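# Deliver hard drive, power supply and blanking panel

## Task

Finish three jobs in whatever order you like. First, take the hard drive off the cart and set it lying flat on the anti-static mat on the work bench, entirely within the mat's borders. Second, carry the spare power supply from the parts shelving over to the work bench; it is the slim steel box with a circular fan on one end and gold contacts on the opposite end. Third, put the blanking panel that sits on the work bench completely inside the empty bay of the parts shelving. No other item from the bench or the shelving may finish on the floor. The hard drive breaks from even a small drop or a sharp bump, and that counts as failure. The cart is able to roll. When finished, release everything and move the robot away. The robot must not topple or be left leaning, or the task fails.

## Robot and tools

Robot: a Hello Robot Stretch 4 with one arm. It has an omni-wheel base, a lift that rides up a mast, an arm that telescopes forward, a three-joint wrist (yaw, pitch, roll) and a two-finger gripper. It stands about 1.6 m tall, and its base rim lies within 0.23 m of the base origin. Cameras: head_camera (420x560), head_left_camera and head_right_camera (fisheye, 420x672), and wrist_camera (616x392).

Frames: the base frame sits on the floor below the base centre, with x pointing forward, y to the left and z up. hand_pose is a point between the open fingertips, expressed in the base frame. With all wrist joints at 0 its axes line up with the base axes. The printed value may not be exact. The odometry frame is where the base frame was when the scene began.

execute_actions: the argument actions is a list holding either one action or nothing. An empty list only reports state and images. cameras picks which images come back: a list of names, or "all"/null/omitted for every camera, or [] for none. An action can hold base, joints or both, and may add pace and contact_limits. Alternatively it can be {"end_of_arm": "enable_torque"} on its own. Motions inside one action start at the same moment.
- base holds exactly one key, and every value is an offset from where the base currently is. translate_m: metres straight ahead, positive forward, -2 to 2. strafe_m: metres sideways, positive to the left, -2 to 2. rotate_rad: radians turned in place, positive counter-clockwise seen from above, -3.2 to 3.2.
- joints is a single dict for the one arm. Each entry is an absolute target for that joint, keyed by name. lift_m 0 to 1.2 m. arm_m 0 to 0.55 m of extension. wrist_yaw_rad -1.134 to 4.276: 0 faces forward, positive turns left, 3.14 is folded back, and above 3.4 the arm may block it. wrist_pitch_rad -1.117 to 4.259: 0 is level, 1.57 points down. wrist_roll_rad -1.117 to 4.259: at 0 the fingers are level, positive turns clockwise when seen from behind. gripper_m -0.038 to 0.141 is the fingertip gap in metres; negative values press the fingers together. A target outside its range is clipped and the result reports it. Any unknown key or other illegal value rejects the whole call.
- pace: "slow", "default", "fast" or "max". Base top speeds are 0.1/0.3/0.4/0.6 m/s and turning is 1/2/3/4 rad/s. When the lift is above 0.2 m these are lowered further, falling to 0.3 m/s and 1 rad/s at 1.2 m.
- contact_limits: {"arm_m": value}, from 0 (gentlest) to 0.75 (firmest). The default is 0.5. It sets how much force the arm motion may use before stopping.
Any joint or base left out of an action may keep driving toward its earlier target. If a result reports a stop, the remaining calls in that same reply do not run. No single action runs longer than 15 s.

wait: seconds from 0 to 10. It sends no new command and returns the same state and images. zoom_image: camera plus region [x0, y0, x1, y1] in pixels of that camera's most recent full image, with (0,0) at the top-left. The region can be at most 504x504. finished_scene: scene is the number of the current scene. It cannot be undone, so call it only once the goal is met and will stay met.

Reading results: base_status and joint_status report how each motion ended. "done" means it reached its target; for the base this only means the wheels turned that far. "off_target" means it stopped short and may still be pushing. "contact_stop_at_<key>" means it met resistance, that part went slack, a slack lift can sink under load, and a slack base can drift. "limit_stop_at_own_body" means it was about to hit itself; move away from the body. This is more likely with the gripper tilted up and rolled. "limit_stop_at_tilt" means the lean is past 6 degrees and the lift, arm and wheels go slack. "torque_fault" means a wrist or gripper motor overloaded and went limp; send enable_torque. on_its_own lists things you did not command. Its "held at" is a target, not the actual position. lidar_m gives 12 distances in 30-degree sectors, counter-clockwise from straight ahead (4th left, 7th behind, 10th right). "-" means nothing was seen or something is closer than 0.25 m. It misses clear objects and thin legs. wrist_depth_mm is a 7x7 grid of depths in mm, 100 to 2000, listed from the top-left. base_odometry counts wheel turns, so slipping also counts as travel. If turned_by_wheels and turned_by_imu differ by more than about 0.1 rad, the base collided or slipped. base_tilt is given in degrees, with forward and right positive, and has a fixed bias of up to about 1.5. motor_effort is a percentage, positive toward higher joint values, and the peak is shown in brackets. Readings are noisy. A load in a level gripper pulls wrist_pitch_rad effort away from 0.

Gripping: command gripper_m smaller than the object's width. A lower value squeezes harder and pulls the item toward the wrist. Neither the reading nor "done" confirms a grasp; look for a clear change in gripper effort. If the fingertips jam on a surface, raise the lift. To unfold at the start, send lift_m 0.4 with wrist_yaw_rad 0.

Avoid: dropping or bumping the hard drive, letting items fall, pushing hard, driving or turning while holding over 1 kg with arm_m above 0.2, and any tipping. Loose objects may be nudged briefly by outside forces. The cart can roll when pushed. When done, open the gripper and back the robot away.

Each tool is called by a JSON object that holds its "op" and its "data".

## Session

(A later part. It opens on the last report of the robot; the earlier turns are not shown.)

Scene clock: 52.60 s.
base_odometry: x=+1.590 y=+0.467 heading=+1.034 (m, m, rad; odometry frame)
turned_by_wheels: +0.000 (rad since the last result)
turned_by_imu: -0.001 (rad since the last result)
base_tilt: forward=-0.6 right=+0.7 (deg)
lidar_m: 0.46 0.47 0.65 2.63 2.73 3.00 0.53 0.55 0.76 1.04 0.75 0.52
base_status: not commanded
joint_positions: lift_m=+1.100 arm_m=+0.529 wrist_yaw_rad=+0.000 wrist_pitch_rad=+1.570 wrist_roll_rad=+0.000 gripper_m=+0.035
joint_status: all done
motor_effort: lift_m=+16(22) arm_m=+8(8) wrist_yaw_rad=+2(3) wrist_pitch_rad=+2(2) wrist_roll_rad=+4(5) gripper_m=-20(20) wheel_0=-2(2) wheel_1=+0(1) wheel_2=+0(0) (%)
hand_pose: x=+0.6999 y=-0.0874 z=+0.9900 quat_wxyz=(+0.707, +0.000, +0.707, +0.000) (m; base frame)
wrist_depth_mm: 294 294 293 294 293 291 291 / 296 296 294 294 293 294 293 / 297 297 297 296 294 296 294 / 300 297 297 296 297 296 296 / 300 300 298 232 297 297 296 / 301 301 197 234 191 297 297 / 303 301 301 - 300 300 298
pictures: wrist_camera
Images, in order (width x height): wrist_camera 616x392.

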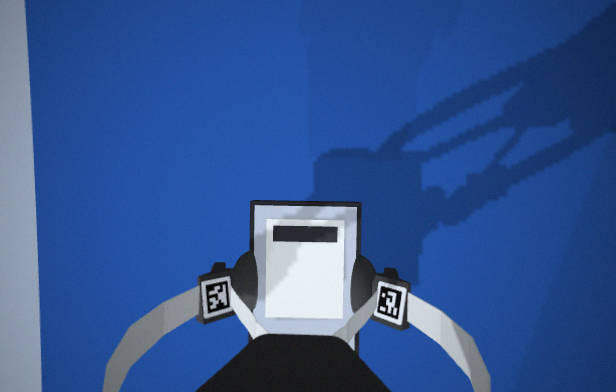

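Target depth 250: lower 0.047.

{"op": "execute_actions", "data": {"actions": [{"joints":{"lift_m":1.053},"pace":"slow"}], "cameras": []}}

{"op": "execute_actions", "data": {"actions": [{"joints":{"gripper_m":0.09},"pace":"slow"}], "cameras": ["wrist_camera"]}}

{"op": "execute_actions", "data": {"actions": [{"joints":{"lift_m":1.2}}], "cameras": ["wrist_camera"]}}

{"op": "execute_actions", "data": {"actions": [{"base":{"strafe_m":0.75},"joints":{"arm_m":0.45}}], "cameras": ["wrist_camera","head_right_camera"]}}

Scene clock: 54.00 s.
base_odometry: x=+1.590 y=+0.467 heading=+1.034 (m, m, rad; odometry frame)
turned_by_wheels: +0.000 (rad since the last result)
turned_by_imu: +0.000 (rad since the last result)
base_tilt: forward=-0.6 right=+0.7 (deg)
lidar_m: 0.49 0.49 0.64 2.63 2.71 2.99 0.53 0.57 0.75 1.05 0.75 0.54
base_status: not commanded
joint_positions: lift_m=+1.053 arm_m=+0.529 wrist_yaw_rad=+0.000 wrist_pitch_rad=+1.570 wrist_roll_rad=+0.000 gripper_m=+0.035
joint_status: all done
motor_effort: lift_m=+15(15) arm_m=+8(8) wrist_yaw_rad=+2(2) wrist_pitch_rad=+1(2) wrist_roll_rad=+3(1) gripper_m=-21(21) wheel_0=-3(2) wheel_1=+0(0) wheel_2=+0(0) (%)
hand_pose: x=+0.6998 y=-0.0874 z=+0.9430 quat_wxyz=(+0.707, +0.000, +0.707, +0.000) (m; base frame)
wrist_depth_mm: 248 248 248 247 247 246 246 / 250 248 249 248 248 247 247 / 251 250 250 249 248 248 248 / 251 251 251 250 250 249 249 / 252 252 251 233 251 250 250 / 254 253 197 234 191 251 250 / 255 254 253 - 253 252 252
pictures: none
No camera images: the call's "cameras" was empty. Leave "cameras" out to get every camera's image.

Scene clock: 56.30 s.
base_odometry: x=+1.590 y=+0.467 heading=+1.034 (m, m, rad; odometry frame)
turned_by_wheels: +0.000 (rad since the last result)
turned_by_imu: -0.001 (rad since the last result)
base_tilt: forward=-0.6 right=+0.8 (deg)
lidar_m: 0.47 0.49 0.64 2.63 2.73 3.00 0.54 0.55 0.77 1.03 0.75 0.55
base_status: not commanded
joint_positions: lift_m=+1.053 arm_m=+0.529 wrist_yaw_rad=+0.000 wrist_pitch_rad=+1.570 wrist_roll_rad=+0.000 gripper_m=+0.090
joint_status: all done
motor_effort: lift_m=+16(16) arm_m=+8(8) wrist_yaw_rad=+2(2) wrist_pitch_rad=+1(1) wrist_roll_rad=+4(3) gripper_m=-1(19) wheel_0=-2(2) wheel_1=-1(0) wheel_2=+0(0) (%)
hand_pose: x=+0.6998 y=-0.0874 z=+0.9430 quat_wxyz=(+0.707, +0.000, +0.707, +0.000) (m; base frame)
wrist_depth_mm: 249 248 248 248 247 246 246 / 250 249 249 248 247 248 248 / 251 251 250 250 249 248 249 / 252 251 251 250 250 250 249 / 253 253 252 236 251 250 250 / 254 254 202 236 202 251 251 / 255 255 254 - 253 253 252
pictures: wrist_camera
Images, in order (width x height): wrist_camera 616x392.

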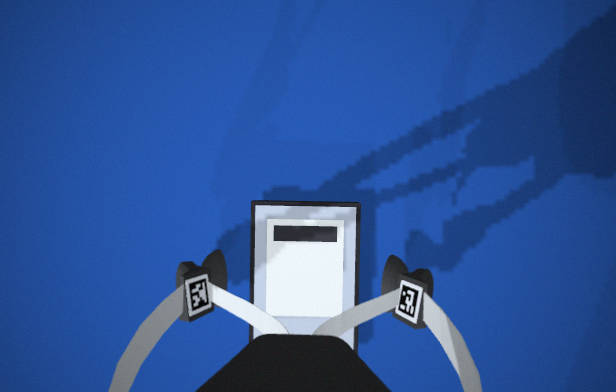

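Scene clock: 58.00 s.
base_odometry: x=+1.590 y=+0.467 heading=+1.034 (m, m, rad; odometry frame)
turned_by_wheels: +0.000 (rad since the last result)
turned_by_imu: -0.001 (rad since the last result)
base_tilt: forward=-0.6 right=+0.7 (deg)
lidar_m: 0.48 0.48 0.65 2.61 2.72 2.99 0.52 0.54 0.74 1.04 0.76 0.51
base_status: not commanded
joint_positions: lift_m=+1.200 arm_m=+0.529 wrist_yaw_rad=+0.000 wrist_pitch_rad=+1.570 wrist_roll_rad=+0.000 gripper_m=+0.090
joint_status: all done
motor_effort: lift_m=+23(25) arm_m=+8(8) wrist_yaw_rad=+2(2) wrist_pitch_rad=+1(1) wrist_roll_rad=+3(4) gripper_m=-1(2) wheel_0=-2(2) wheel_1=+0(1) wheel_2=+0(0) (%)
hand_pose: x=+0.6998 y=-0.0874 z=+1.0894 quat_wxyz=(+0.707, +0.000, +0.707, +0.000) (m; base frame)
wrist_depth_mm: 394 392 392 392 389 389 387 / 397 397 394 394 392 392 392 / 397 397 394 394 394 394 392 / 399 397 397 394 394 394 394 / 404 399 397 382 394 397 394 / 402 404 202 399 202 399 397 / 404 402 402 - 399 399 399
pictures: wrist_camera
Images, in order (width x height): wrist_camera 616x392.

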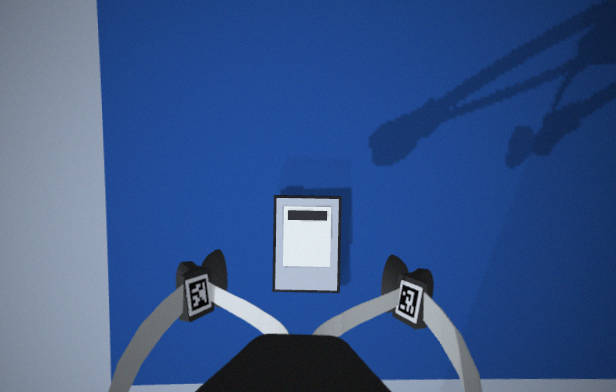

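Scene clock: 61.83 s.
base_odometry: x=+0.946 y=+0.851 heading=+1.034 (m, m, rad; odometry frame)
turned_by_wheels: +0.000 (rad since the last result)
turned_by_imu: +0.000 (rad since the last result)
base_tilt: forward=-0.6 right=+0.8 (deg)
lidar_m: 0.42 0.41 1.64 1.89 1.95 2.29 3.67 0.89 0.83 1.80 0.67 0.46
base_status: done
joint_positions: lift_m=+1.200 arm_m=+0.451 wrist_yaw_rad=+0.000 wrist_pitch_rad=+1.570 wrist_roll_rad=+0.000 gripper_m=+0.090
joint_status: all done
motor_effort: lift_m=+23(23) arm_m=-7(8) wrist_yaw_rad=+1(1) wrist_pitch_rad=+0(1) wrist_roll_rad=+4(4) gripper_m=-1(2) wheel_0=+0(7) wheel_1=+0(10) wheel_2=+0(3) (%)
hand_pose: x=+0.6225 y=-0.0874 z=+1.0894 quat_wxyz=(+0.707, +0.000, +0.707, +0.000) (m; base frame)
wrist_depth_mm: 1281 394 394 394 392 392 392 / 1281 394 394 394 392 394 394 / 1308 394 394 392 392 392 394 / 1281 399 399 397 397 397 397 / 1308 402 399 399 399 397 397 / 1336 402 202 399 202 399 397 / 1308 404 404 - 404 399 402
pictures: head_right_camera, wrist_camera
Images, in order (width x height): head_right_camera 420x672, wrist_camera 616x392.

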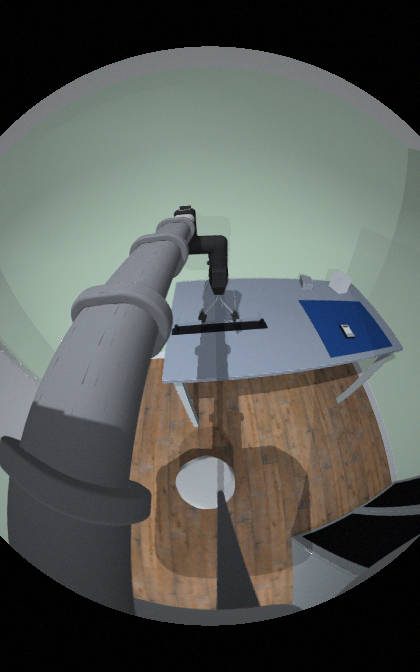

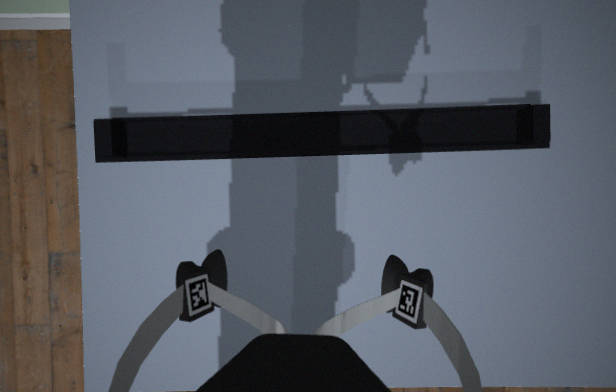

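{"op": "execute_actions", "data": {"actions": [{"base":{"translate_m":0.117},"joints":{"wrist_roll_rad":1.535,"lift_m":1.1,"gripper_m":0.075}}], "cameras": ["wrist_camera","head_right_camera"]}}

{"op": "zoom_image", "data": {"camera": "head_right_camera", "region": [160, 290, 290, 380]}}

Scene clock: 63.70 s.
base_odometry: x=+1.005 y=+0.951 heading=+1.034 (m, m, rad; odometry frame)
turned_by_wheels: +0.000 (rad since the last result)
turned_by_imu: -0.001 (rad since the last result)
base_tilt: forward=-0.6 right=+0.8 (deg)
lidar_m: 0.31 0.30 1.48 1.89 1.98 2.37 3.48 0.93 0.95 1.78 0.49 0.32
base_status: done
joint_positions: lift_m=+1.100 arm_m=+0.451 wrist_yaw_rad=+0.000 wrist_pitch_rad=+1.570 wrist_roll_rad=+1.535 gripper_m=+0.075
joint_status: all done
motor_effort: lift_m=+15(19) arm_m=-7(8) wrist_yaw_rad=+1(2) wrist_pitch_rad=+0(0) wrist_roll_rad=+2(10) gripper_m=-2(3) wheel_0=+2(4) wheel_1=+1(5) wheel_2=+1(15) (%)
hand_pose: x=+0.6225 y=-0.0874 z=+0.9901 quat_wxyz=(+0.509, +0.491, +0.509, -0.491) (m; base frame)
wrist_depth_mm: 296 297 298 296 300 303 303 / 297 298 298 297 301 301 303 / 297 298 298 297 301 303 303 / 297 298 298 297 301 303 303 / 298 298 298 298 301 303 304 / 298 298 202 298 202 303 304 / 298 300 301 - 303 304 304
pictures: head_right_camera, wrist_camera
Images, in order (width x height): head_right_camera 420x672, wrist_camera 616x392.

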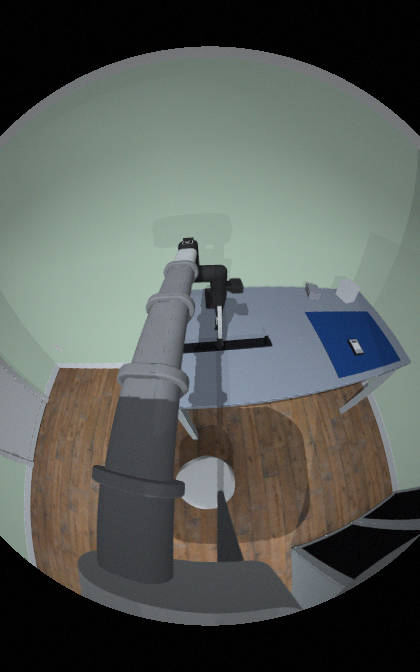

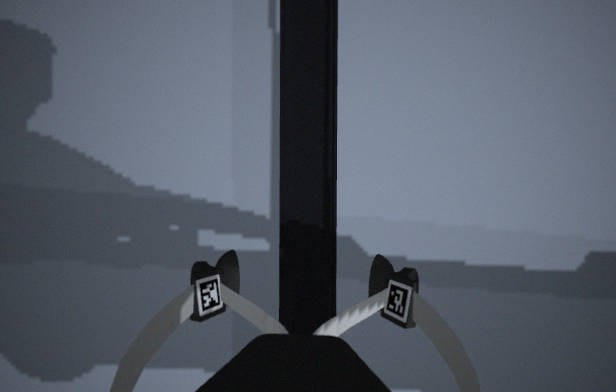

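Region (160, 290, 290, 380) of head_right_camera's 420x672 image, scaled by 3.877, with more detail than that image has; it fills the top 349 rows of this view, and the rest is white.

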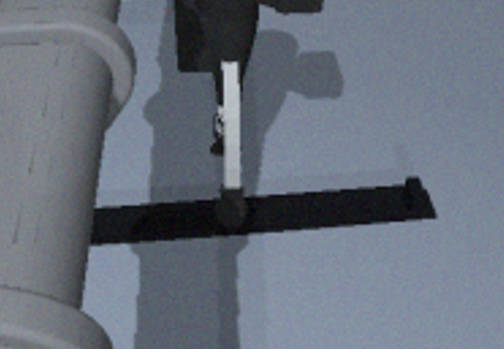

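{"op": "execute_actions", "data": {"actions": [{"base":{"strafe_m":-0.022},"joints":{"lift_m":1.052,"gripper_m":0.065},"pace":"slow"}], "cameras": []}}

{"op": "execute_actions", "data": {"actions": [{"joints":{"gripper_m":0.012},"pace":"slow"}], "cameras": ["wrist_camera"]}}

{"op": "execute_actions", "data": {"actions": [{"joints":{"lift_m":1.1},"pace":"slow"}], "cameras": ["wrist_camera","head_right_camera"]}}

Scene clock: 65.10 s.
base_odometry: x=+1.024 y=+0.940 heading=+1.034 (m, m, rad; odometry frame)
turned_by_wheels: +0.000 (rad since the last result)
turned_by_imu: +0.000 (rad since the last result)
base_tilt: forward=-0.6 right=+0.7 (deg)
lidar_m: 0.32 0.31 1.48 1.92 1.99 2.38 3.50 0.90 0.96 1.75 0.52 0.34
base_status: done
joint_positions: lift_m=+1.052 arm_m=+0.451 wrist_yaw_rad=+0.000 wrist_pitch_rad=+1.570 wrist_roll_rad=+1.535 gripper_m=+0.065
joint_status: all done
motor_effort: lift_m=+15(14) arm_m=-7(8) wrist_yaw_rad=+2(2) wrist_pitch_rad=+0(0) wrist_roll_rad=+2(4) gripper_m=-3(2) wheel_0=+1(7) wheel_1=-2(7) wheel_2=+0(5) (%)
hand_pose: x=+0.6225 y=-0.0874 z=+0.9421 quat_wxyz=(+0.509, +0.491, +0.509, -0.491) (m; base frame)
wrist_depth_mm: 248 250 251 249 253 253 254 / 250 250 251 249 253 253 254 / 250 251 252 250 253 254 255 / 250 251 252 250 254 255 255 / 249 251 252 251 254 255 255 / 250 251 203 251 196 256 256 / 251 252 252 - 255 255 257
pictures: none
No camera images: the call's "cameras" was empty. Leave "cameras" out to get every camera's image.

Scene clock: 67.27 s.
base_odometry: x=+1.024 y=+0.940 heading=+1.034 (m, m, rad; odometry frame)
turned_by_wheels: +0.000 (rad since the last result)
turned_by_imu: -0.001 (rad since the last result)
base_tilt: forward=-0.6 right=+0.8 (deg)
lidar_m: 0.31 0.33 1.48 1.91 1.98 2.37 3.48 0.93 0.96 1.75 0.49 0.33
base_status: not commanded
joint_positions: lift_m=+1.052 arm_m=+0.451 wrist_yaw_rad=+0.000 wrist_pitch_rad=+1.570 wrist_roll_rad=+1.535 gripper_m=+0.012
joint_status: all done
motor_effort: lift_m=+15(15) arm_m=-7(8) wrist_yaw_rad=+2(2) wrist_pitch_rad=+0(0) wrist_roll_rad=+2(4) gripper_m=-20(21) wheel_0=+1(1) wheel_1=-2(2) wheel_2=+0(0) (%)
hand_pose: x=+0.6224 y=-0.0874 z=+0.9421 quat_wxyz=(+0.509, +0.491, +0.509, -0.491) (m; base frame)
wrist_depth_mm: 249 250 251 245 253 253 253 / 249 250 251 246 253 253 254 / 250 250 251 247 253 254 255 / 249 251 251 246 254 254 255 / 250 252 252 247 254 255 255 / 250 251 190 247 187 255 256 / 251 252 253 - 254 255 256
pictures: wrist_camera
Images, in order (width x height): wrist_camera 616x392.

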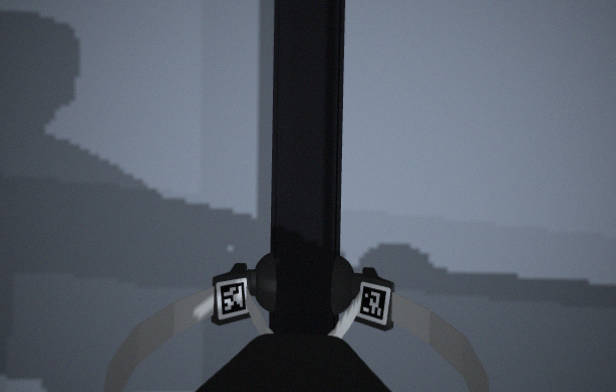

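Scene clock: 68.53 s.
base_odometry: x=+1.024 y=+0.940 heading=+1.034 (m, m, rad; odometry frame)
turned_by_wheels: +0.000 (rad since the last result)
turned_by_imu: +0.000 (rad since the last result)
base_tilt: forward=-0.6 right=+0.7 (deg)
lidar_m: 0.31 0.34 1.49 1.92 2.00 2.38 3.46 0.94 0.96 1.76 0.51 0.33
base_status: not commanded
joint_positions: lift_m=+1.100 arm_m=+0.451 wrist_yaw_rad=+0.000 wrist_pitch_rad=+1.570 wrist_roll_rad=+1.535 gripper_m=+0.012
joint_status: all done
motor_effort: lift_m=+24(24) arm_m=-7(7) wrist_yaw_rad=+2(2) wrist_pitch_rad=+0(0) wrist_roll_rad=+3(3) gripper_m=-20(20) wheel_0=+2(1) wheel_1=-2(1) wheel_2=+0(0) (%)
hand_pose: x=+0.6224 y=-0.0874 z=+0.9893 quat_wxyz=(+0.509, +0.491, +0.509, -0.491) (m; base frame)
wrist_depth_mm: 294 297 297 244 298 300 301 / 296 297 297 245 301 301 303 / 296 297 298 246 300 301 301 / 296 297 300 247 300 301 301 / 298 297 298 247 301 303 303 / 297 298 190 247 187 303 303 / 298 298 300 - 301 303 304
pictures: head_right_camera, wrist_camera
Images, in order (width x height): head_right_camera 420x672, wrist_camera 616x392.

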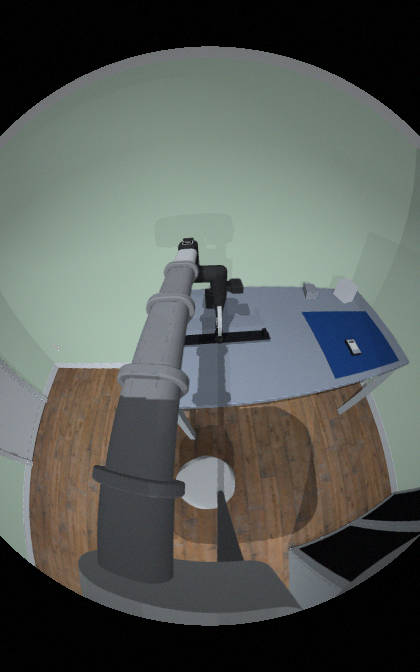

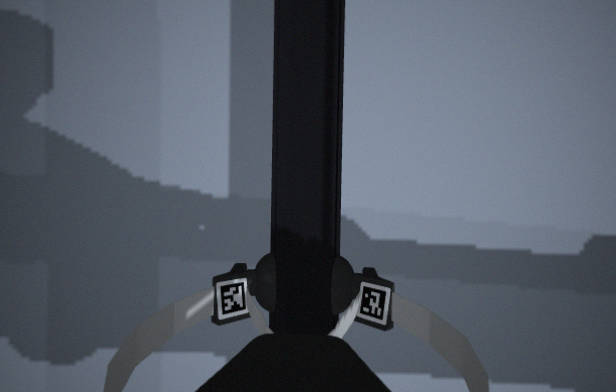

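{"op": "execute_actions", "data": {"actions": [{"base":{"translate_m":-2},"joints":{"arm_m":0.1}}], "cameras": ["head_right_camera"]}}

{"op": "execute_actions", "data": {"actions": [{"base":{"rotate_rad":3.17},"pace":"slow"}]}}

Scene clock: 76.83 s.
base_odometry: x=+0.001 y=-0.779 heading=+1.034 (m, m, rad; odometry frame)
turned_by_wheels: +0.000 (rad since the last result)
turned_by_imu: +0.004 (rad since the last result)
base_tilt: forward=-0.6 right=+0.8 (deg)
lidar_m: 0.25 0.25 1.92 1.38 1.42 1.72 1.12 1.17 1.54 1.12 0.36 0.27
base_status: done
joint_positions: lift_m=+1.100 arm_m=+0.101 wrist_yaw_rad=+0.000 wrist_pitch_rad=+1.570 wrist_roll_rad=+1.535 gripper_m=+0.012
joint_status: all done
motor_effort: lift_m=+23(24) arm_m=-7(9) wrist_yaw_rad=+1(2) wrist_pitch_rad=+0(1) wrist_roll_rad=+3(5) gripper_m=-21(21) wheel_0=-1(7) wheel_1=-2(7) wheel_2=-1(8) (%)
hand_pose: x=+0.2724 y=-0.0874 z=+0.9894 quat_wxyz=(+0.509, +0.491, +0.509, -0.491) (m; base frame)
wrist_depth_mm: 1182 1160 1182 245 1205 1205 1182 / 1182 1182 1182 245 1205 1205 1205 / 1182 1182 1182 246 1182 1205 1182 / 1182 1205 1205 247 991 1205 1205 / 1182 1182 1182 247 991 991 521 / 1182 1182 190 248 187 1205 1205 / 1182 1182 1182 - 1205 1205 1205
pictures: head_right_camera
Images, in order (width x height): head_right_camera 420x672.

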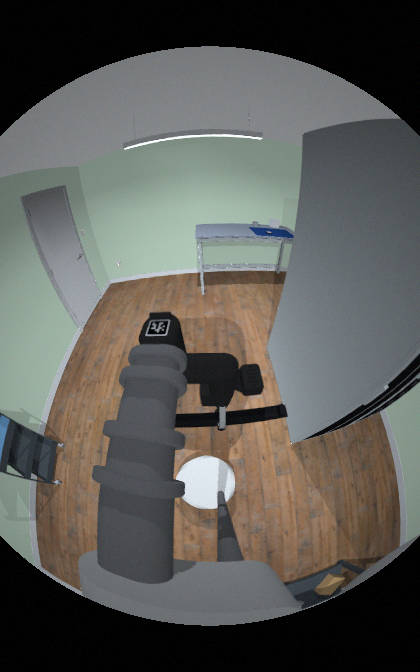

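Scene clock: 81.30 s.
base_odometry: x=+0.001 y=-0.779 heading=-2.080 (m, m, rad; odometry frame)
turned_by_wheels: +3.170 (rad since the last result)
turned_by_imu: +3.178 (rad since the last result)
base_tilt: forward=-0.6 right=+0.8 (deg)
lidar_m: 0.25 0.25 1.54 0.95 0.70 0.92 3.04 2.67 1.93 1.39 0.36 0.27
base_status: done
joint_positions: lift_m=+1.100 arm_m=+0.101 wrist_yaw_rad=+0.000 wrist_pitch_rad=+1.570 wrist_roll_rad=+1.535 gripper_m=+0.012
joint_status: not commanded
motor_effort: lift_m=+23(23) arm_m=-8(8) wrist_yaw_rad=+2(2) wrist_pitch_rad=+1(0) wrist_roll_rad=+3(3) gripper_m=-21(20) wheel_0=-3(1) wheel_1=-1(7) wheel_2=+0(2) (%)
hand_pose: x=+0.2725 y=-0.0874 z=+0.9894 quat_wxyz=(+0.509, +0.491, +0.509, -0.491) (m; base frame)
wrist_depth_mm: 1205 1182 1182 245 1205 1182 1205 / 1182 1205 1205 245 1205 1205 1182 / 1182 1182 1205 246 1182 1205 1205 / 1182 1182 1205 247 976 1205 1205 / 1182 1205 1205 247 991 991 525 / 1182 1205 190 248 186 1205 1205 / 1182 1182 1205 - 1205 1205 1205
pictures: head_camera, head_left_camera, head_right_camera, wrist_camera
Images, in order (width x height): head_camera 420x560, head_left_camera 420x672, head_right_camera 420x672, wrist_camera 616x392.

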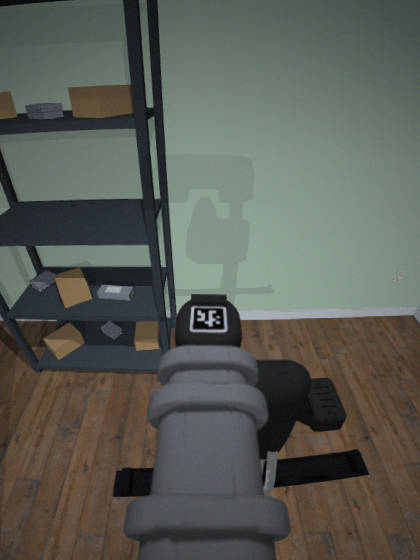

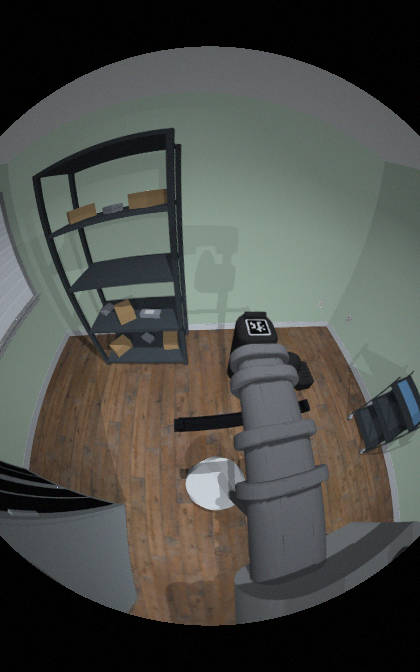

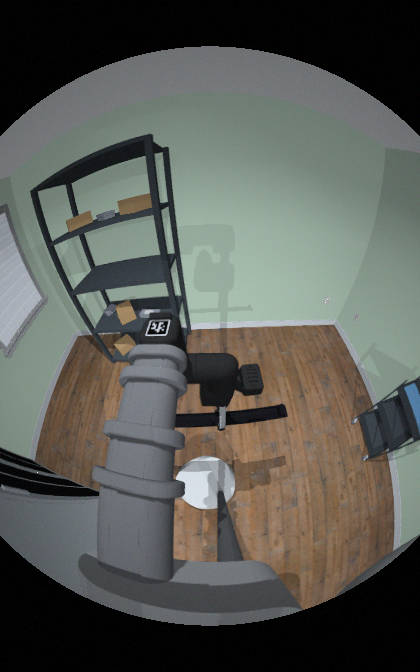

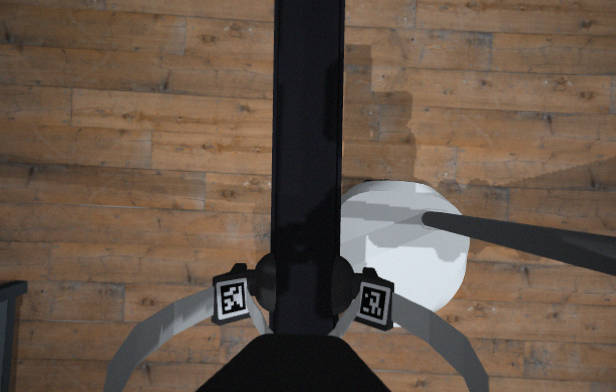

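{"op": "execute_actions", "data": {"actions": [{"base":{"translate_m":0.5},"joints":{"wrist_roll_rad":1.57}}], "cameras": []}}

{"op": "execute_actions", "data": {"actions": [{"base":{"strafe_m":0.77},"joints":{"arm_m":0.2}}]}}

Scene clock: 84.53 s.
base_odometry: x=-0.242 y=-1.215 heading=-2.080 (m, m, rad; odometry frame)
turned_by_wheels: +0.000 (rad since the last result)
turned_by_imu: -0.003 (rad since the last result)
base_tilt: forward=-0.6 right=+0.7 (deg)
lidar_m: 0.25 0.25 0.87 1.88 1.03 0.98 3.59 2.69 1.47 1.40 0.36 0.29
base_status: done
joint_positions: lift_m=+1.100 arm_m=+0.101 wrist_yaw_rad=+0.000 wrist_pitch_rad=+1.570 wrist_roll_rad=+1.570 gripper_m=+0.012
joint_status: all done
motor_effort: lift_m=+23(23) arm_m=-7(7) wrist_yaw_rad=+2(2) wrist_pitch_rad=+0(0) wrist_roll_rad=+3(1) gripper_m=-21(19) wheel_0=+0(9) wheel_1=+1(7) wheel_2=-1(14) (%)
hand_pose: x=+0.2725 y=-0.0874 z=+0.9894 quat_wxyz=(+0.500, +0.500, +0.500, -0.500) (m; base frame)
wrist_depth_mm: 1182 1205 1182 245 1205 1205 1205 / 1182 1182 1182 246 1205 1205 1205 / 1160 1205 1182 246 1205 1205 1205 / 1205 1182 1182 247 991 1182 1205 / 1182 1182 1182 247 991 1205 521 / 1138 1182 190 247 187 1205 1229 / 1098 1060 1205 - 1205 1205 1205
pictures: none
No camera images: the call's "cameras" was empty. Leave "cameras" out to get every camera's image.

Scene clock: 88.43 s.
base_odometry: x=+0.430 y=-1.591 heading=-2.080 (m, m, rad; odometry frame)
turned_by_wheels: +0.000 (rad since the last result)
turned_by_imu: +0.001 (rad since the last result)
base_tilt: forward=-0.6 right=+0.8 (deg)
lidar_m: 0.31 0.32 1.16 1.10 1.09 0.75 0.71 3.79 2.72 2.19 1.61 0.35
base_status: done
joint_positions: lift_m=+1.100 arm_m=+0.199 wrist_yaw_rad=+0.000 wrist_pitch_rad=+1.570 wrist_roll_rad=+1.570 gripper_m=+0.012
joint_status: all done
motor_effort: lift_m=+23(23) arm_m=+8(9) wrist_yaw_rad=+2(2) wrist_pitch_rad=+1(1) wrist_roll_rad=+4(5) gripper_m=-21(20) wheel_0=-1(6) wheel_1=-2(8) wheel_2=+0(2) (%)
hand_pose: x=+0.3698 y=-0.0874 z=+0.9894 quat_wxyz=(+0.501, +0.500, +0.500, -0.499) (m; base frame)
wrist_depth_mm: 661 668 1205 245 1182 1205 1205 / 634 668 1182 246 1205 1205 1205 / 634 676 1098 246 1182 1182 1229 / 668 676 1118 247 1008 1205 1205 / 574 676 1118 247 1008 991 1205 / 580 668 190 248 187 1205 1229 / 676 676 1182 - 1205 1205 1205
pictures: head_camera, head_left_camera, head_right_camera, wrist_camera
Images, in order (width x height): head_camera 420x560, head_left_camera 420x672, head_right_camera 420x672, wrist_camera 616x392.

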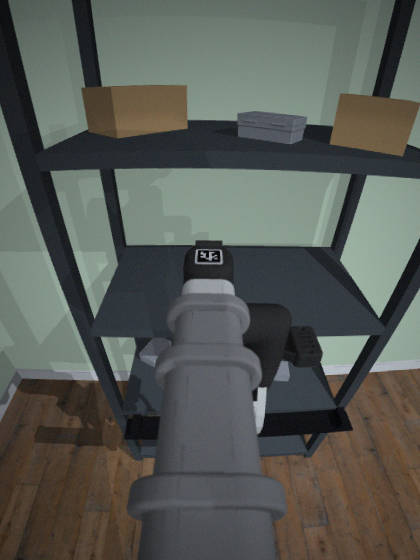

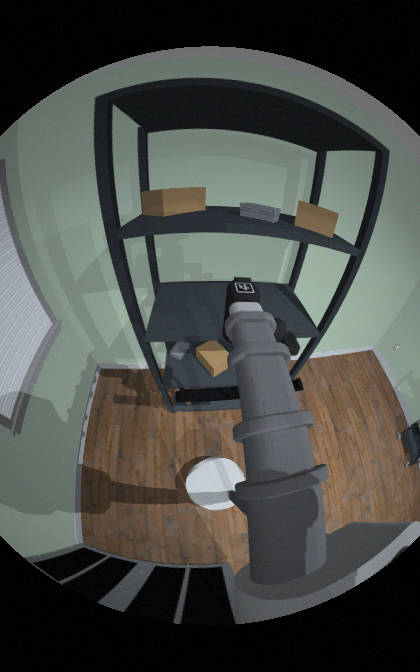

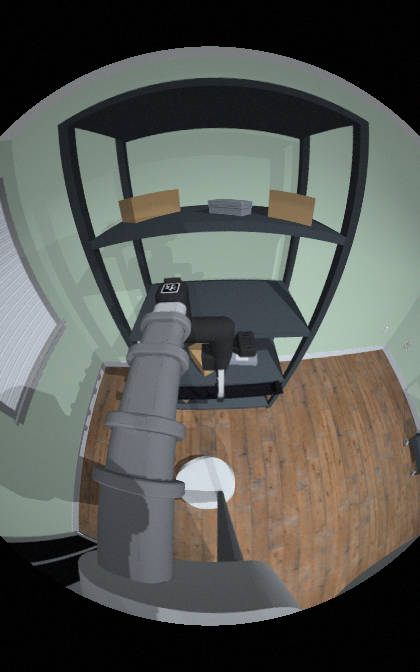

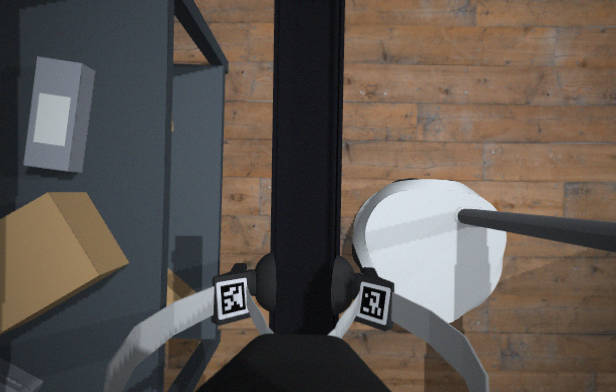

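{"op": "execute_actions", "data": {"actions": [{"joints":{"arm_m":0.33,"lift_m":1.135}}]}}

Scene clock: 89.97 s.
base_odometry: x=+0.430 y=-1.591 heading=-2.080 (m, m, rad; odometry frame)
turned_by_wheels: +0.000 (rad since the last result)
turned_by_imu: +0.000 (rad since the last result)
base_tilt: forward=-0.6 right=+0.7 (deg)
lidar_m: 0.43 0.45 1.16 1.11 1.08 0.76 0.71 3.80 2.71 2.18 1.61 0.52
base_status: not commanded
joint_positions: lift_m=+1.135 arm_m=+0.329 wrist_yaw_rad=+0.000 wrist_pitch_rad=+1.570 wrist_roll_rad=+1.570 gripper_m=+0.012
joint_status: all done
motor_effort: lift_m=+24(24) arm_m=+8(8) wrist_yaw_rad=+2(2) wrist_pitch_rad=+1(1) wrist_roll_rad=+2(3) gripper_m=-20(19) wheel_0=-1(0) wheel_1=-2(2) wheel_2=+0(1) (%)
hand_pose: x=+0.4998 y=-0.0874 z=+1.0243 quat_wxyz=(+0.501, +0.500, +0.500, -0.499) (m; base frame)
wrist_depth_mm: 255 263 707 245 1229 1229 1229 / 255 264 707 246 1229 1229 1229 / 255 267 707 247 1229 1229 1255 / 256 270 715 246 1229 1042 1229 / 256 272 707 247 1098 1025 1229 / 256 257 190 248 187 1042 1255 / 257 258 707 - 1229 1255 1255
pictures: head_camera, head_left_camera, head_right_camera, wrist_camera
Images, in order (width x height): head_camera 420x560, head_left_camera 420x672, head_right_camera 420x672, wrist_camera 616x392.

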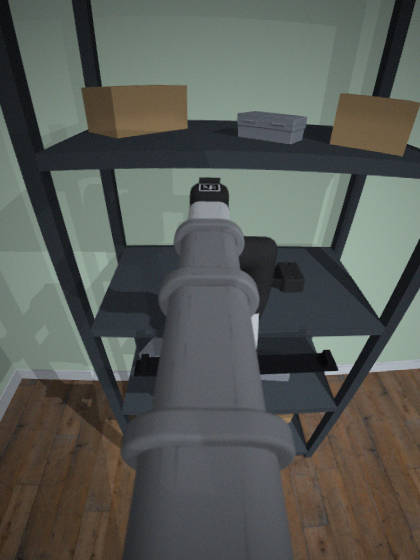

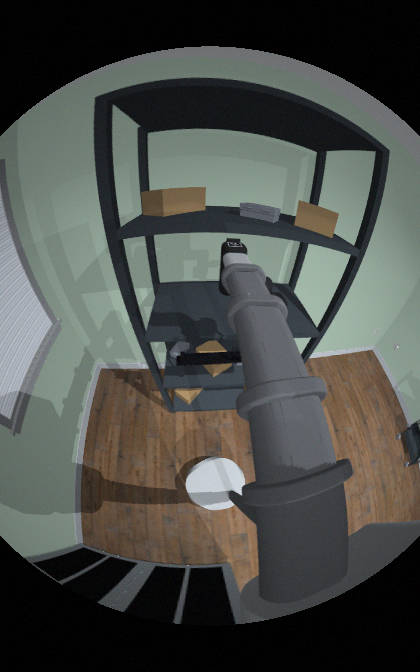

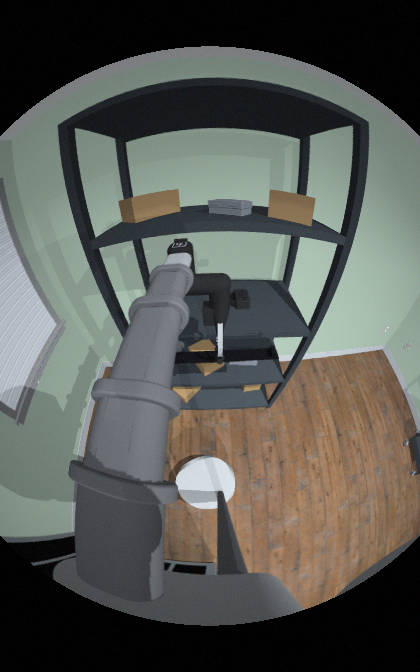

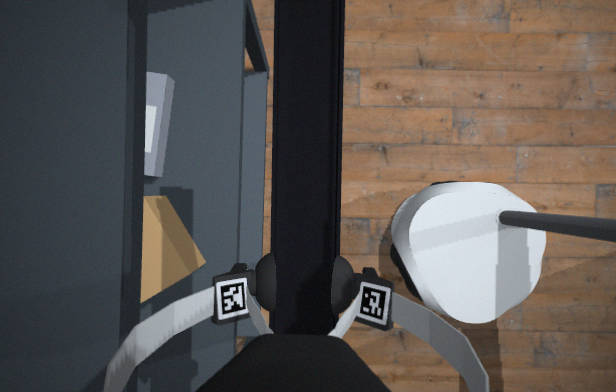

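{"op": "execute_actions", "data": {"actions": [{"joints":{"wrist_pitch_rad":1.15},"pace":"slow"}], "cameras": []}}

{"op": "execute_actions", "data": {"actions": [{"joints":{"lift_m":1.125,"arm_m":0.44},"pace":"slow","contact_limits":{"arm_m":0.15}}], "cameras": ["wrist_camera","head_right_camera","head_camera"]}}

Scene clock: 91.07 s.
base_odometry: x=+0.430 y=-1.591 heading=-2.080 (m, m, rad; odometry frame)
turned_by_wheels: +0.000 (rad since the last result)
turned_by_imu: +0.000 (rad since the last result)
base_tilt: forward=-0.7 right=+0.8 (deg)
lidar_m: 0.57 0.62 1.17 1.12 1.08 0.76 0.70 3.77 2.71 2.17 1.64 0.60
base_status: not commanded
joint_positions: lift_m=+1.135 arm_m=+0.329 wrist_yaw_rad=+0.000 wrist_pitch_rad=+1.152 wrist_roll_rad=+1.570 gripper_m=+0.012
joint_status: all done
motor_effort: lift_m=+24(23) arm_m=+8(8) wrist_yaw_rad=+2(2) wrist_pitch_rad=-4(4) wrist_roll_rad=+2(1) gripper_m=-21(20) wheel_0=+0(1) wheel_1=-2(2) wheel_2=+0(0) (%)
hand_pose: x=+0.6169 y=-0.0874 z=+1.0493 quat_wxyz=(+0.593, +0.593, +0.385, -0.385) (m; base frame)
wrist_depth_mm: 407 357 320 245 723 1138 1042 / 407 357 319 246 723 1118 1042 / 407 357 319 247 723 1118 1042 / 407 355 317 246 723 1098 1025 / 404 355 315 247 715 1118 1042 / 404 355 190 247 187 1118 1025 / 402 342 320 - 732 1078 1025
pictures: none
No camera images: the call's "cameras" was empty. Leave "cameras" out to get every camera's image.

Scene clock: 93.37 s.
base_odometry: x=+0.430 y=-1.590 heading=-2.080 (m, m, rad; odometry frame)
turned_by_wheels: +0.000 (rad since the last result)
turned_by_imu: +0.001 (rad since the last result)
base_tilt: forward=-0.7 right=+0.8 (deg)
lidar_m: 0.59 0.61 1.18 1.11 1.08 0.75 0.70 3.76 2.71 2.18 1.61 0.62
base_status: not commanded
joint_positions: lift_m=+1.125 arm_m=+0.436 wrist_yaw_rad=+0.000 wrist_pitch_rad=+1.151 wrist_roll_rad=+1.570 gripper_m=+0.012
joint_status: arm_m contact_stop (moved +0.107 of +0.111); the others done
on_its_own: arm_m is slack since a contact_stop (your +0.440 is given up)
motor_effort: lift_m=+19(23) arm_m=+0(17) wrist_yaw_rad=+2(2) wrist_pitch_rad=-4(5) wrist_roll_rad=+4(3) gripper_m=-20(21) wheel_0=+1(1) wheel_1=+3(3) wheel_2=-8(8) (%)
contact_limits: arm_m 0.15
hand_pose: x=+0.7242 y=-0.0874 z=+1.0399 quat_wxyz=(+0.593, +0.593, +0.385, -0.385) (m; base frame)
wrist_depth_mm: 394 345 307 244 252 1078 1042 / 392 343 307 245 251 1078 1042 / 392 345 307 246 250 1078 1025 / 394 343 306 247 250 1078 1025 / 389 343 304 246 249 1078 1025 / 392 342 190 248 187 1078 1025 / 389 330 309 - 247 1060 1025
pictures: head_camera, head_right_camera, wrist_camera
Images, in order (width x height): head_camera 420x560, head_right_camera 420x672, wrist_camera 616x392.

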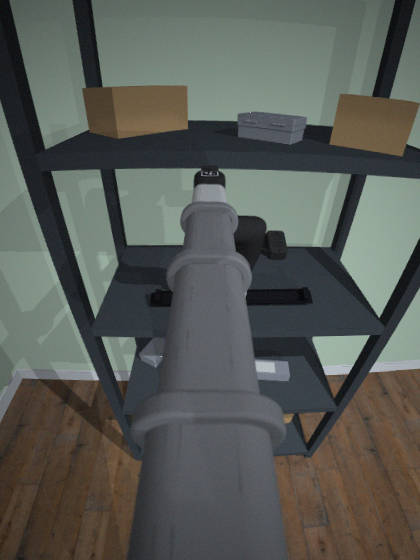

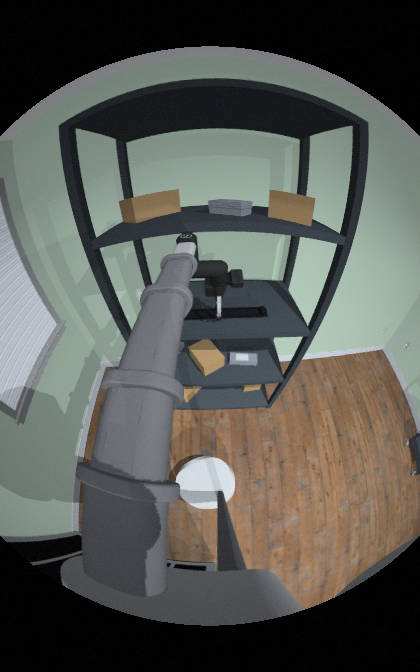

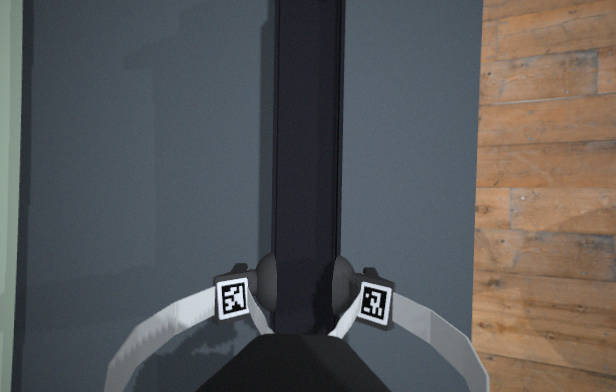

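{"op": "execute_actions", "data": {"actions": [{"joints":{"wrist_pitch_rad":1.28,"arm_m":0.428,"lift_m":1.123},"pace":"slow"}], "cameras": []}}

{"op": "execute_actions", "data": {"actions": [{"joints":{"gripper_m":0.06},"pace":"slow"}], "cameras": ["wrist_camera"]}}

{"op": "execute_actions", "data": {"actions": [{"joints":{"lift_m":1.17},"pace":"slow"}], "cameras": ["wrist_camera","head_right_camera"]}}

Scene clock: 94.30 s.
base_odometry: x=+0.430 y=-1.590 heading=-2.080 (m, m, rad; odometry frame)
turned_by_wheels: +0.000 (rad since the last result)
turned_by_imu: +0.000 (rad since the last result)
base_tilt: forward=-0.6 right=+0.8 (deg)
lidar_m: 0.59 0.60 1.17 1.10 1.07 0.75 0.69 3.75 2.73 2.17 1.60 0.63
base_status: not commanded
joint_positions: lift_m=+1.123 arm_m=+0.429 wrist_yaw_rad=+0.000 wrist_pitch_rad=+1.281 wrist_roll_rad=+1.570 gripper_m=+0.012
joint_status: all done
motor_effort: lift_m=+15(19) arm_m=-8(9) wrist_yaw_rad=+1(1) wrist_pitch_rad=-1(0) wrist_roll_rad=+5(4) gripper_m=-20(20) wheel_0=+1(1) wheel_1=+1(3) wheel_2=-1(8) (%)
hand_pose: x=+0.6828 y=-0.0874 z=+1.0251 quat_wxyz=(+0.567, +0.567, +0.423, -0.422) (m; base frame)
wrist_depth_mm: 322 297 277 246 247 1138 1060 / 324 297 277 247 249 1118 1078 / 322 298 277 247 249 1138 1060 / 322 298 277 247 249 1138 1060 / 322 297 276 247 249 1118 991 / 320 297 190 247 187 1118 1060 / 322 290 279 - 249 1098 1060
pictures: none
No camera images: the call's "cameras" was empty. Leave "cameras" out to get every camera's image.

Scene clock: 96.30 s.
base_odometry: x=+0.430 y=-1.590 heading=-2.080 (m, m, rad; odometry frame)
turned_by_wheels: +0.000 (rad since the last result)
turned_by_imu: -0.001 (rad since the last result)
base_tilt: forward=-0.6 right=+0.8 (deg)
lidar_m: 0.59 0.61 1.17 1.11 1.09 0.75 0.70 3.78 2.69 2.19 1.63 0.60
base_status: not commanded
joint_positions: lift_m=+1.123 arm_m=+0.429 wrist_yaw_rad=+0.000 wrist_pitch_rad=+1.281 wrist_roll_rad=+1.570 gripper_m=+0.060
joint_status: all done
motor_effort: lift_m=+15(15) arm_m=-7(7) wrist_yaw_rad=+2(2) wrist_pitch_rad=-1(2) wrist_roll_rad=+2(2) gripper_m=-4(20) wheel_0=+1(1) wheel_1=+1(1) wheel_2=-1(1) (%)
hand_pose: x=+0.6828 y=-0.0874 z=+1.0251 quat_wxyz=(+0.567, +0.567, +0.423, -0.422) (m; base frame)
wrist_depth_mm: 322 298 278 256 248 1118 1060 / 324 298 277 257 250 1118 1060 / 324 297 277 256 249 1118 1060 / 324 297 277 256 249 1118 1060 / 322 297 274 256 249 1118 991 / 322 297 200 254 196 1118 1060 / 322 291 278 - 249 1098 1060
pictures: wrist_camera
Images, in order (width x height): wrist_camera 616x392.

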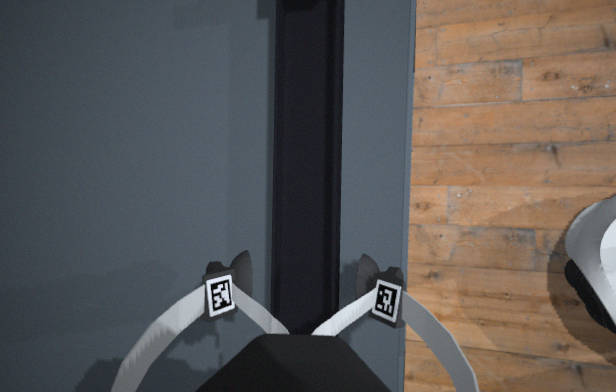

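Scene clock: 97.17 s.
base_odometry: x=+0.430 y=-1.590 heading=-2.080 (m, m, rad; odometry frame)
turned_by_wheels: +0.000 (rad since the last result)
turned_by_imu: +0.000 (rad since the last result)
base_tilt: forward=-0.6 right=+0.8 (deg)
lidar_m: 0.57 0.61 1.17 1.11 1.07 0.76 0.70 3.77 2.70 2.18 1.65 0.60
base_status: not commanded
joint_positions: lift_m=+1.132 arm_m=+0.429 wrist_yaw_rad=+0.000 wrist_pitch_rad=+1.281 wrist_roll_rad=+1.570 gripper_m=+0.060
joint_status: lift_m contact_stop (moved +0.009 of +0.047)
on_its_own: lift_m is slack since a contact_stop (your +1.170 is given up)
motor_effort: lift_m=+23(38) arm_m=-3(8) wrist_yaw_rad=+1(1) wrist_pitch_rad=-1(2) wrist_roll_rad=+3(1) gripper_m=-2(3) wheel_0=+1(1) wheel_1=+1(1) wheel_2=-3(3) (%)
hand_pose: x=+0.6820 y=-0.0874 z=+1.0343 quat_wxyz=(+0.567, +0.567, +0.423, -0.422) (m; base frame)
wrist_depth_mm: 325 303 282 262 254 1138 1078 / 325 301 282 260 254 1118 1060 / 325 304 282 260 254 1138 1078 / 325 301 282 260 254 1118 1078 / 325 303 279 258 254 1138 946 / 324 301 200 257 196 1118 1060 / 324 296 285 - 683 1098 1078
pictures: head_right_camera, wrist_camera
Images, in order (width x height): head_right_camera 420x672, wrist_camera 616x392.

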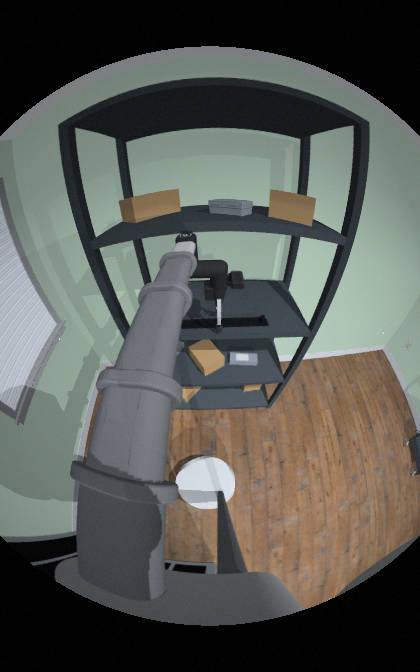

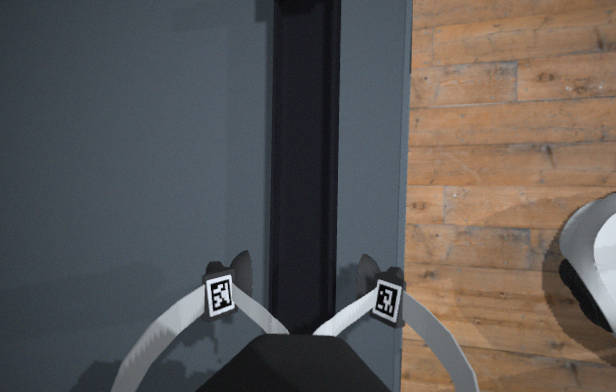

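{"op": "execute_actions", "data": {"actions": [{"joints":{"wrist_pitch_rad":1.15,"lift_m":1.127},"pace":"slow"}], "cameras": ["wrist_camera"]}}

{"op": "execute_actions", "data": {"actions": [{"joints":{"arm_m":0.0}}], "cameras": ["head_right_camera"]}}

{"op": "execute_actions", "data": {"actions": [{"base":{"strafe_m":-0.15},"joints":{"lift_m":0.6,"wrist_pitch_rad":0.5,"wrist_roll_rad":0,"gripper_m":0.13}}], "cameras": ["wrist_camera","head_camera"]}}

Scene clock: 97.97 s.
base_odometry: x=+0.430 y=-1.590 heading=-2.080 (m, m, rad; odometry frame)
turned_by_wheels: +0.000 (rad since the last result)
turned_by_imu: +0.000 (rad since the last result)
base_tilt: forward=-0.7 right=+0.8 (deg)
lidar_m: 0.58 0.62 1.17 1.10 1.06 0.76 0.67 3.78 2.72 2.17 1.62 0.62
base_status: not commanded
joint_positions: lift_m=+1.127 arm_m=+0.428 wrist_yaw_rad=+0.000 wrist_pitch_rad=+1.151 wrist_roll_rad=+1.570 gripper_m=+0.060
joint_status: all done
motor_effort: lift_m=+15(20) arm_m=-3(3) wrist_yaw_rad=+2(2) wrist_pitch_rad=-4(7) wrist_roll_rad=+5(5) gripper_m=-3(4) wheel_0=+0(1) wheel_1=+1(1) wheel_2=-2(2) (%)
hand_pose: x=+0.7169 y=-0.0874 z=+1.0421 quat_wxyz=(+0.593, +0.593, +0.385, -0.385) (m; base frame)
wrist_depth_mm: 399 349 310 278 250 1078 1042 / 399 349 309 278 250 1098 1025 / 397 347 309 278 250 1098 1025 / 397 347 307 271 250 1098 1025 / 397 347 303 271 249 1078 1042 / 394 347 200 266 195 1078 1042 / 392 332 312 - 248 1098 1025
pictures: wrist_camera
Images, in order (width x height): wrist_camera 616x392.

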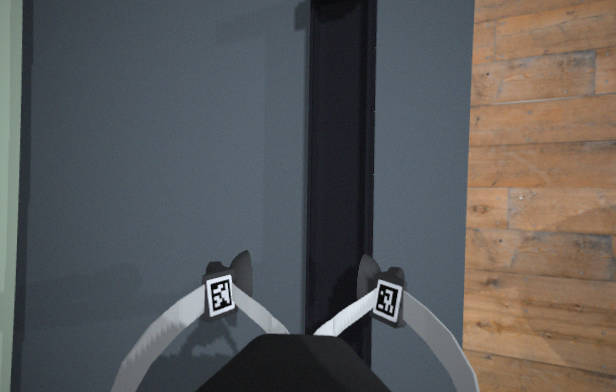

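Scene clock: 100.33 s.
base_odometry: x=+0.430 y=-1.590 heading=-2.080 (m, m, rad; odometry frame)
turned_by_wheels: +0.000 (rad since the last result)
turned_by_imu: -0.001 (rad since the last result)
base_tilt: forward=-0.6 right=+0.8 (deg)
lidar_m: 0.58 0.61 1.19 1.11 1.07 0.76 0.70 3.76 2.71 2.20 1.65 0.63
base_status: not commanded
joint_positions: lift_m=+1.127 arm_m=+0.001 wrist_yaw_rad=+0.000 wrist_pitch_rad=+1.151 wrist_roll_rad=+1.570 gripper_m=+0.060
joint_status: all done
motor_effort: lift_m=+15(15) arm_m=-7(9) wrist_yaw_rad=+2(2) wrist_pitch_rad=-2(3) wrist_roll_rad=+2(3) gripper_m=-3(4) wheel_0=+0(0) wheel_1=+1(1) wheel_2=-2(2) (%)
hand_pose: x=+0.2898 y=-0.0874 z=+1.0421 quat_wxyz=(+0.593, +0.593, +0.385, -0.385) (m; base frame)
wrist_depth_mm: 418 1025 878 1308 1229 1118 1042 / 418 960 842 1308 1229 1118 1042 / 418 960 854 1281 1205 1118 1025 / 421 960 831 1281 1205 1098 866 / 421 831 778 1281 1205 931 854 / 424 960 200 1255 196 931 854 / 421 946 866 - 1182 1098 1025
pictures: head_right_camera
Images, in order (width x height): head_right_camera 420x672.

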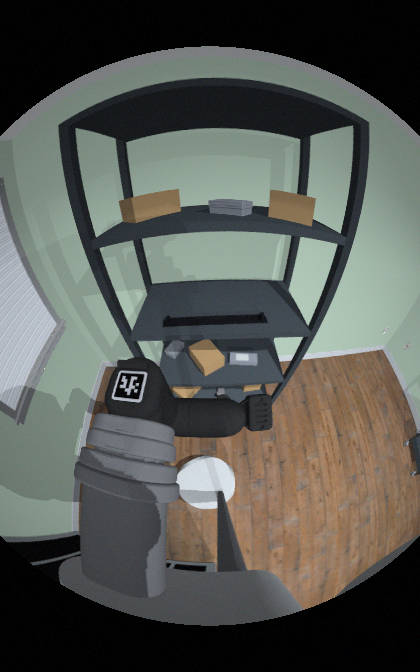

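Scene clock: 103.37 s.
base_odometry: x=+0.299 y=-1.517 heading=-2.080 (m, m, rad; odometry frame)
turned_by_wheels: +0.000 (rad since the last result)
turned_by_imu: -0.001 (rad since the last result)
base_tilt: forward=-0.6 right=+0.8 (deg)
lidar_m: 0.59 0.62 1.34 1.26 1.07 0.76 0.71 3.58 2.11 2.04 1.63 0.61
base_status: done
joint_positions: lift_m=+0.600 arm_m=+0.001 wrist_yaw_rad=+0.000 wrist_pitch_rad=+0.502 wrist_roll_rad=+0.000 gripper_m=+0.130
joint_status: all done
motor_effort: lift_m=+15(15) arm_m=-7(8) wrist_yaw_rad=+2(3) wrist_pitch_rad=-6(12) wrist_roll_rad=+2(2) gripper_m=+0(4) wheel_0=+0(9) wheel_1=+0(9) wheel_2=+0(1) (%)
hand_pose: x=+0.4251 y=-0.0874 z=+0.6397 quat_wxyz=(+0.969, +0.000, +0.248, +0.000) (m; base frame)
wrist_depth_mm: 768 788 798 788 798 788 798 / 820 676 842 854 854 842 842 / 609 484 525 585 707 904 421 / 488 496 504 512 521 530 439 / 1078 866 946 1025 891 466 1078 / 991 759 866 866 768 512 1025 / 759 741 809 - 798 634 917
pictures: head_camera, wrist_camera
Images, in order (width x height): head_camera 420x560, wrist_camera 616x392.

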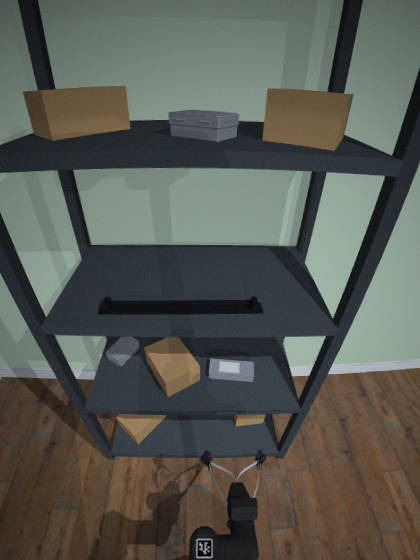

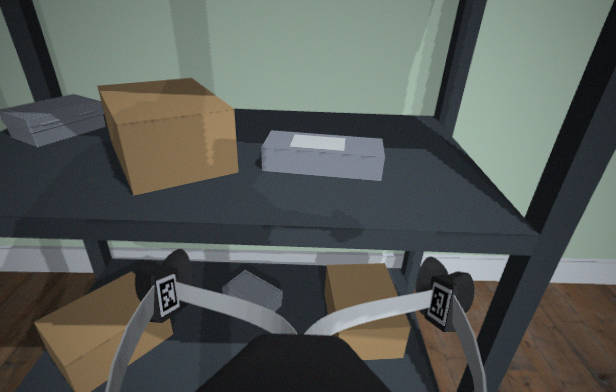

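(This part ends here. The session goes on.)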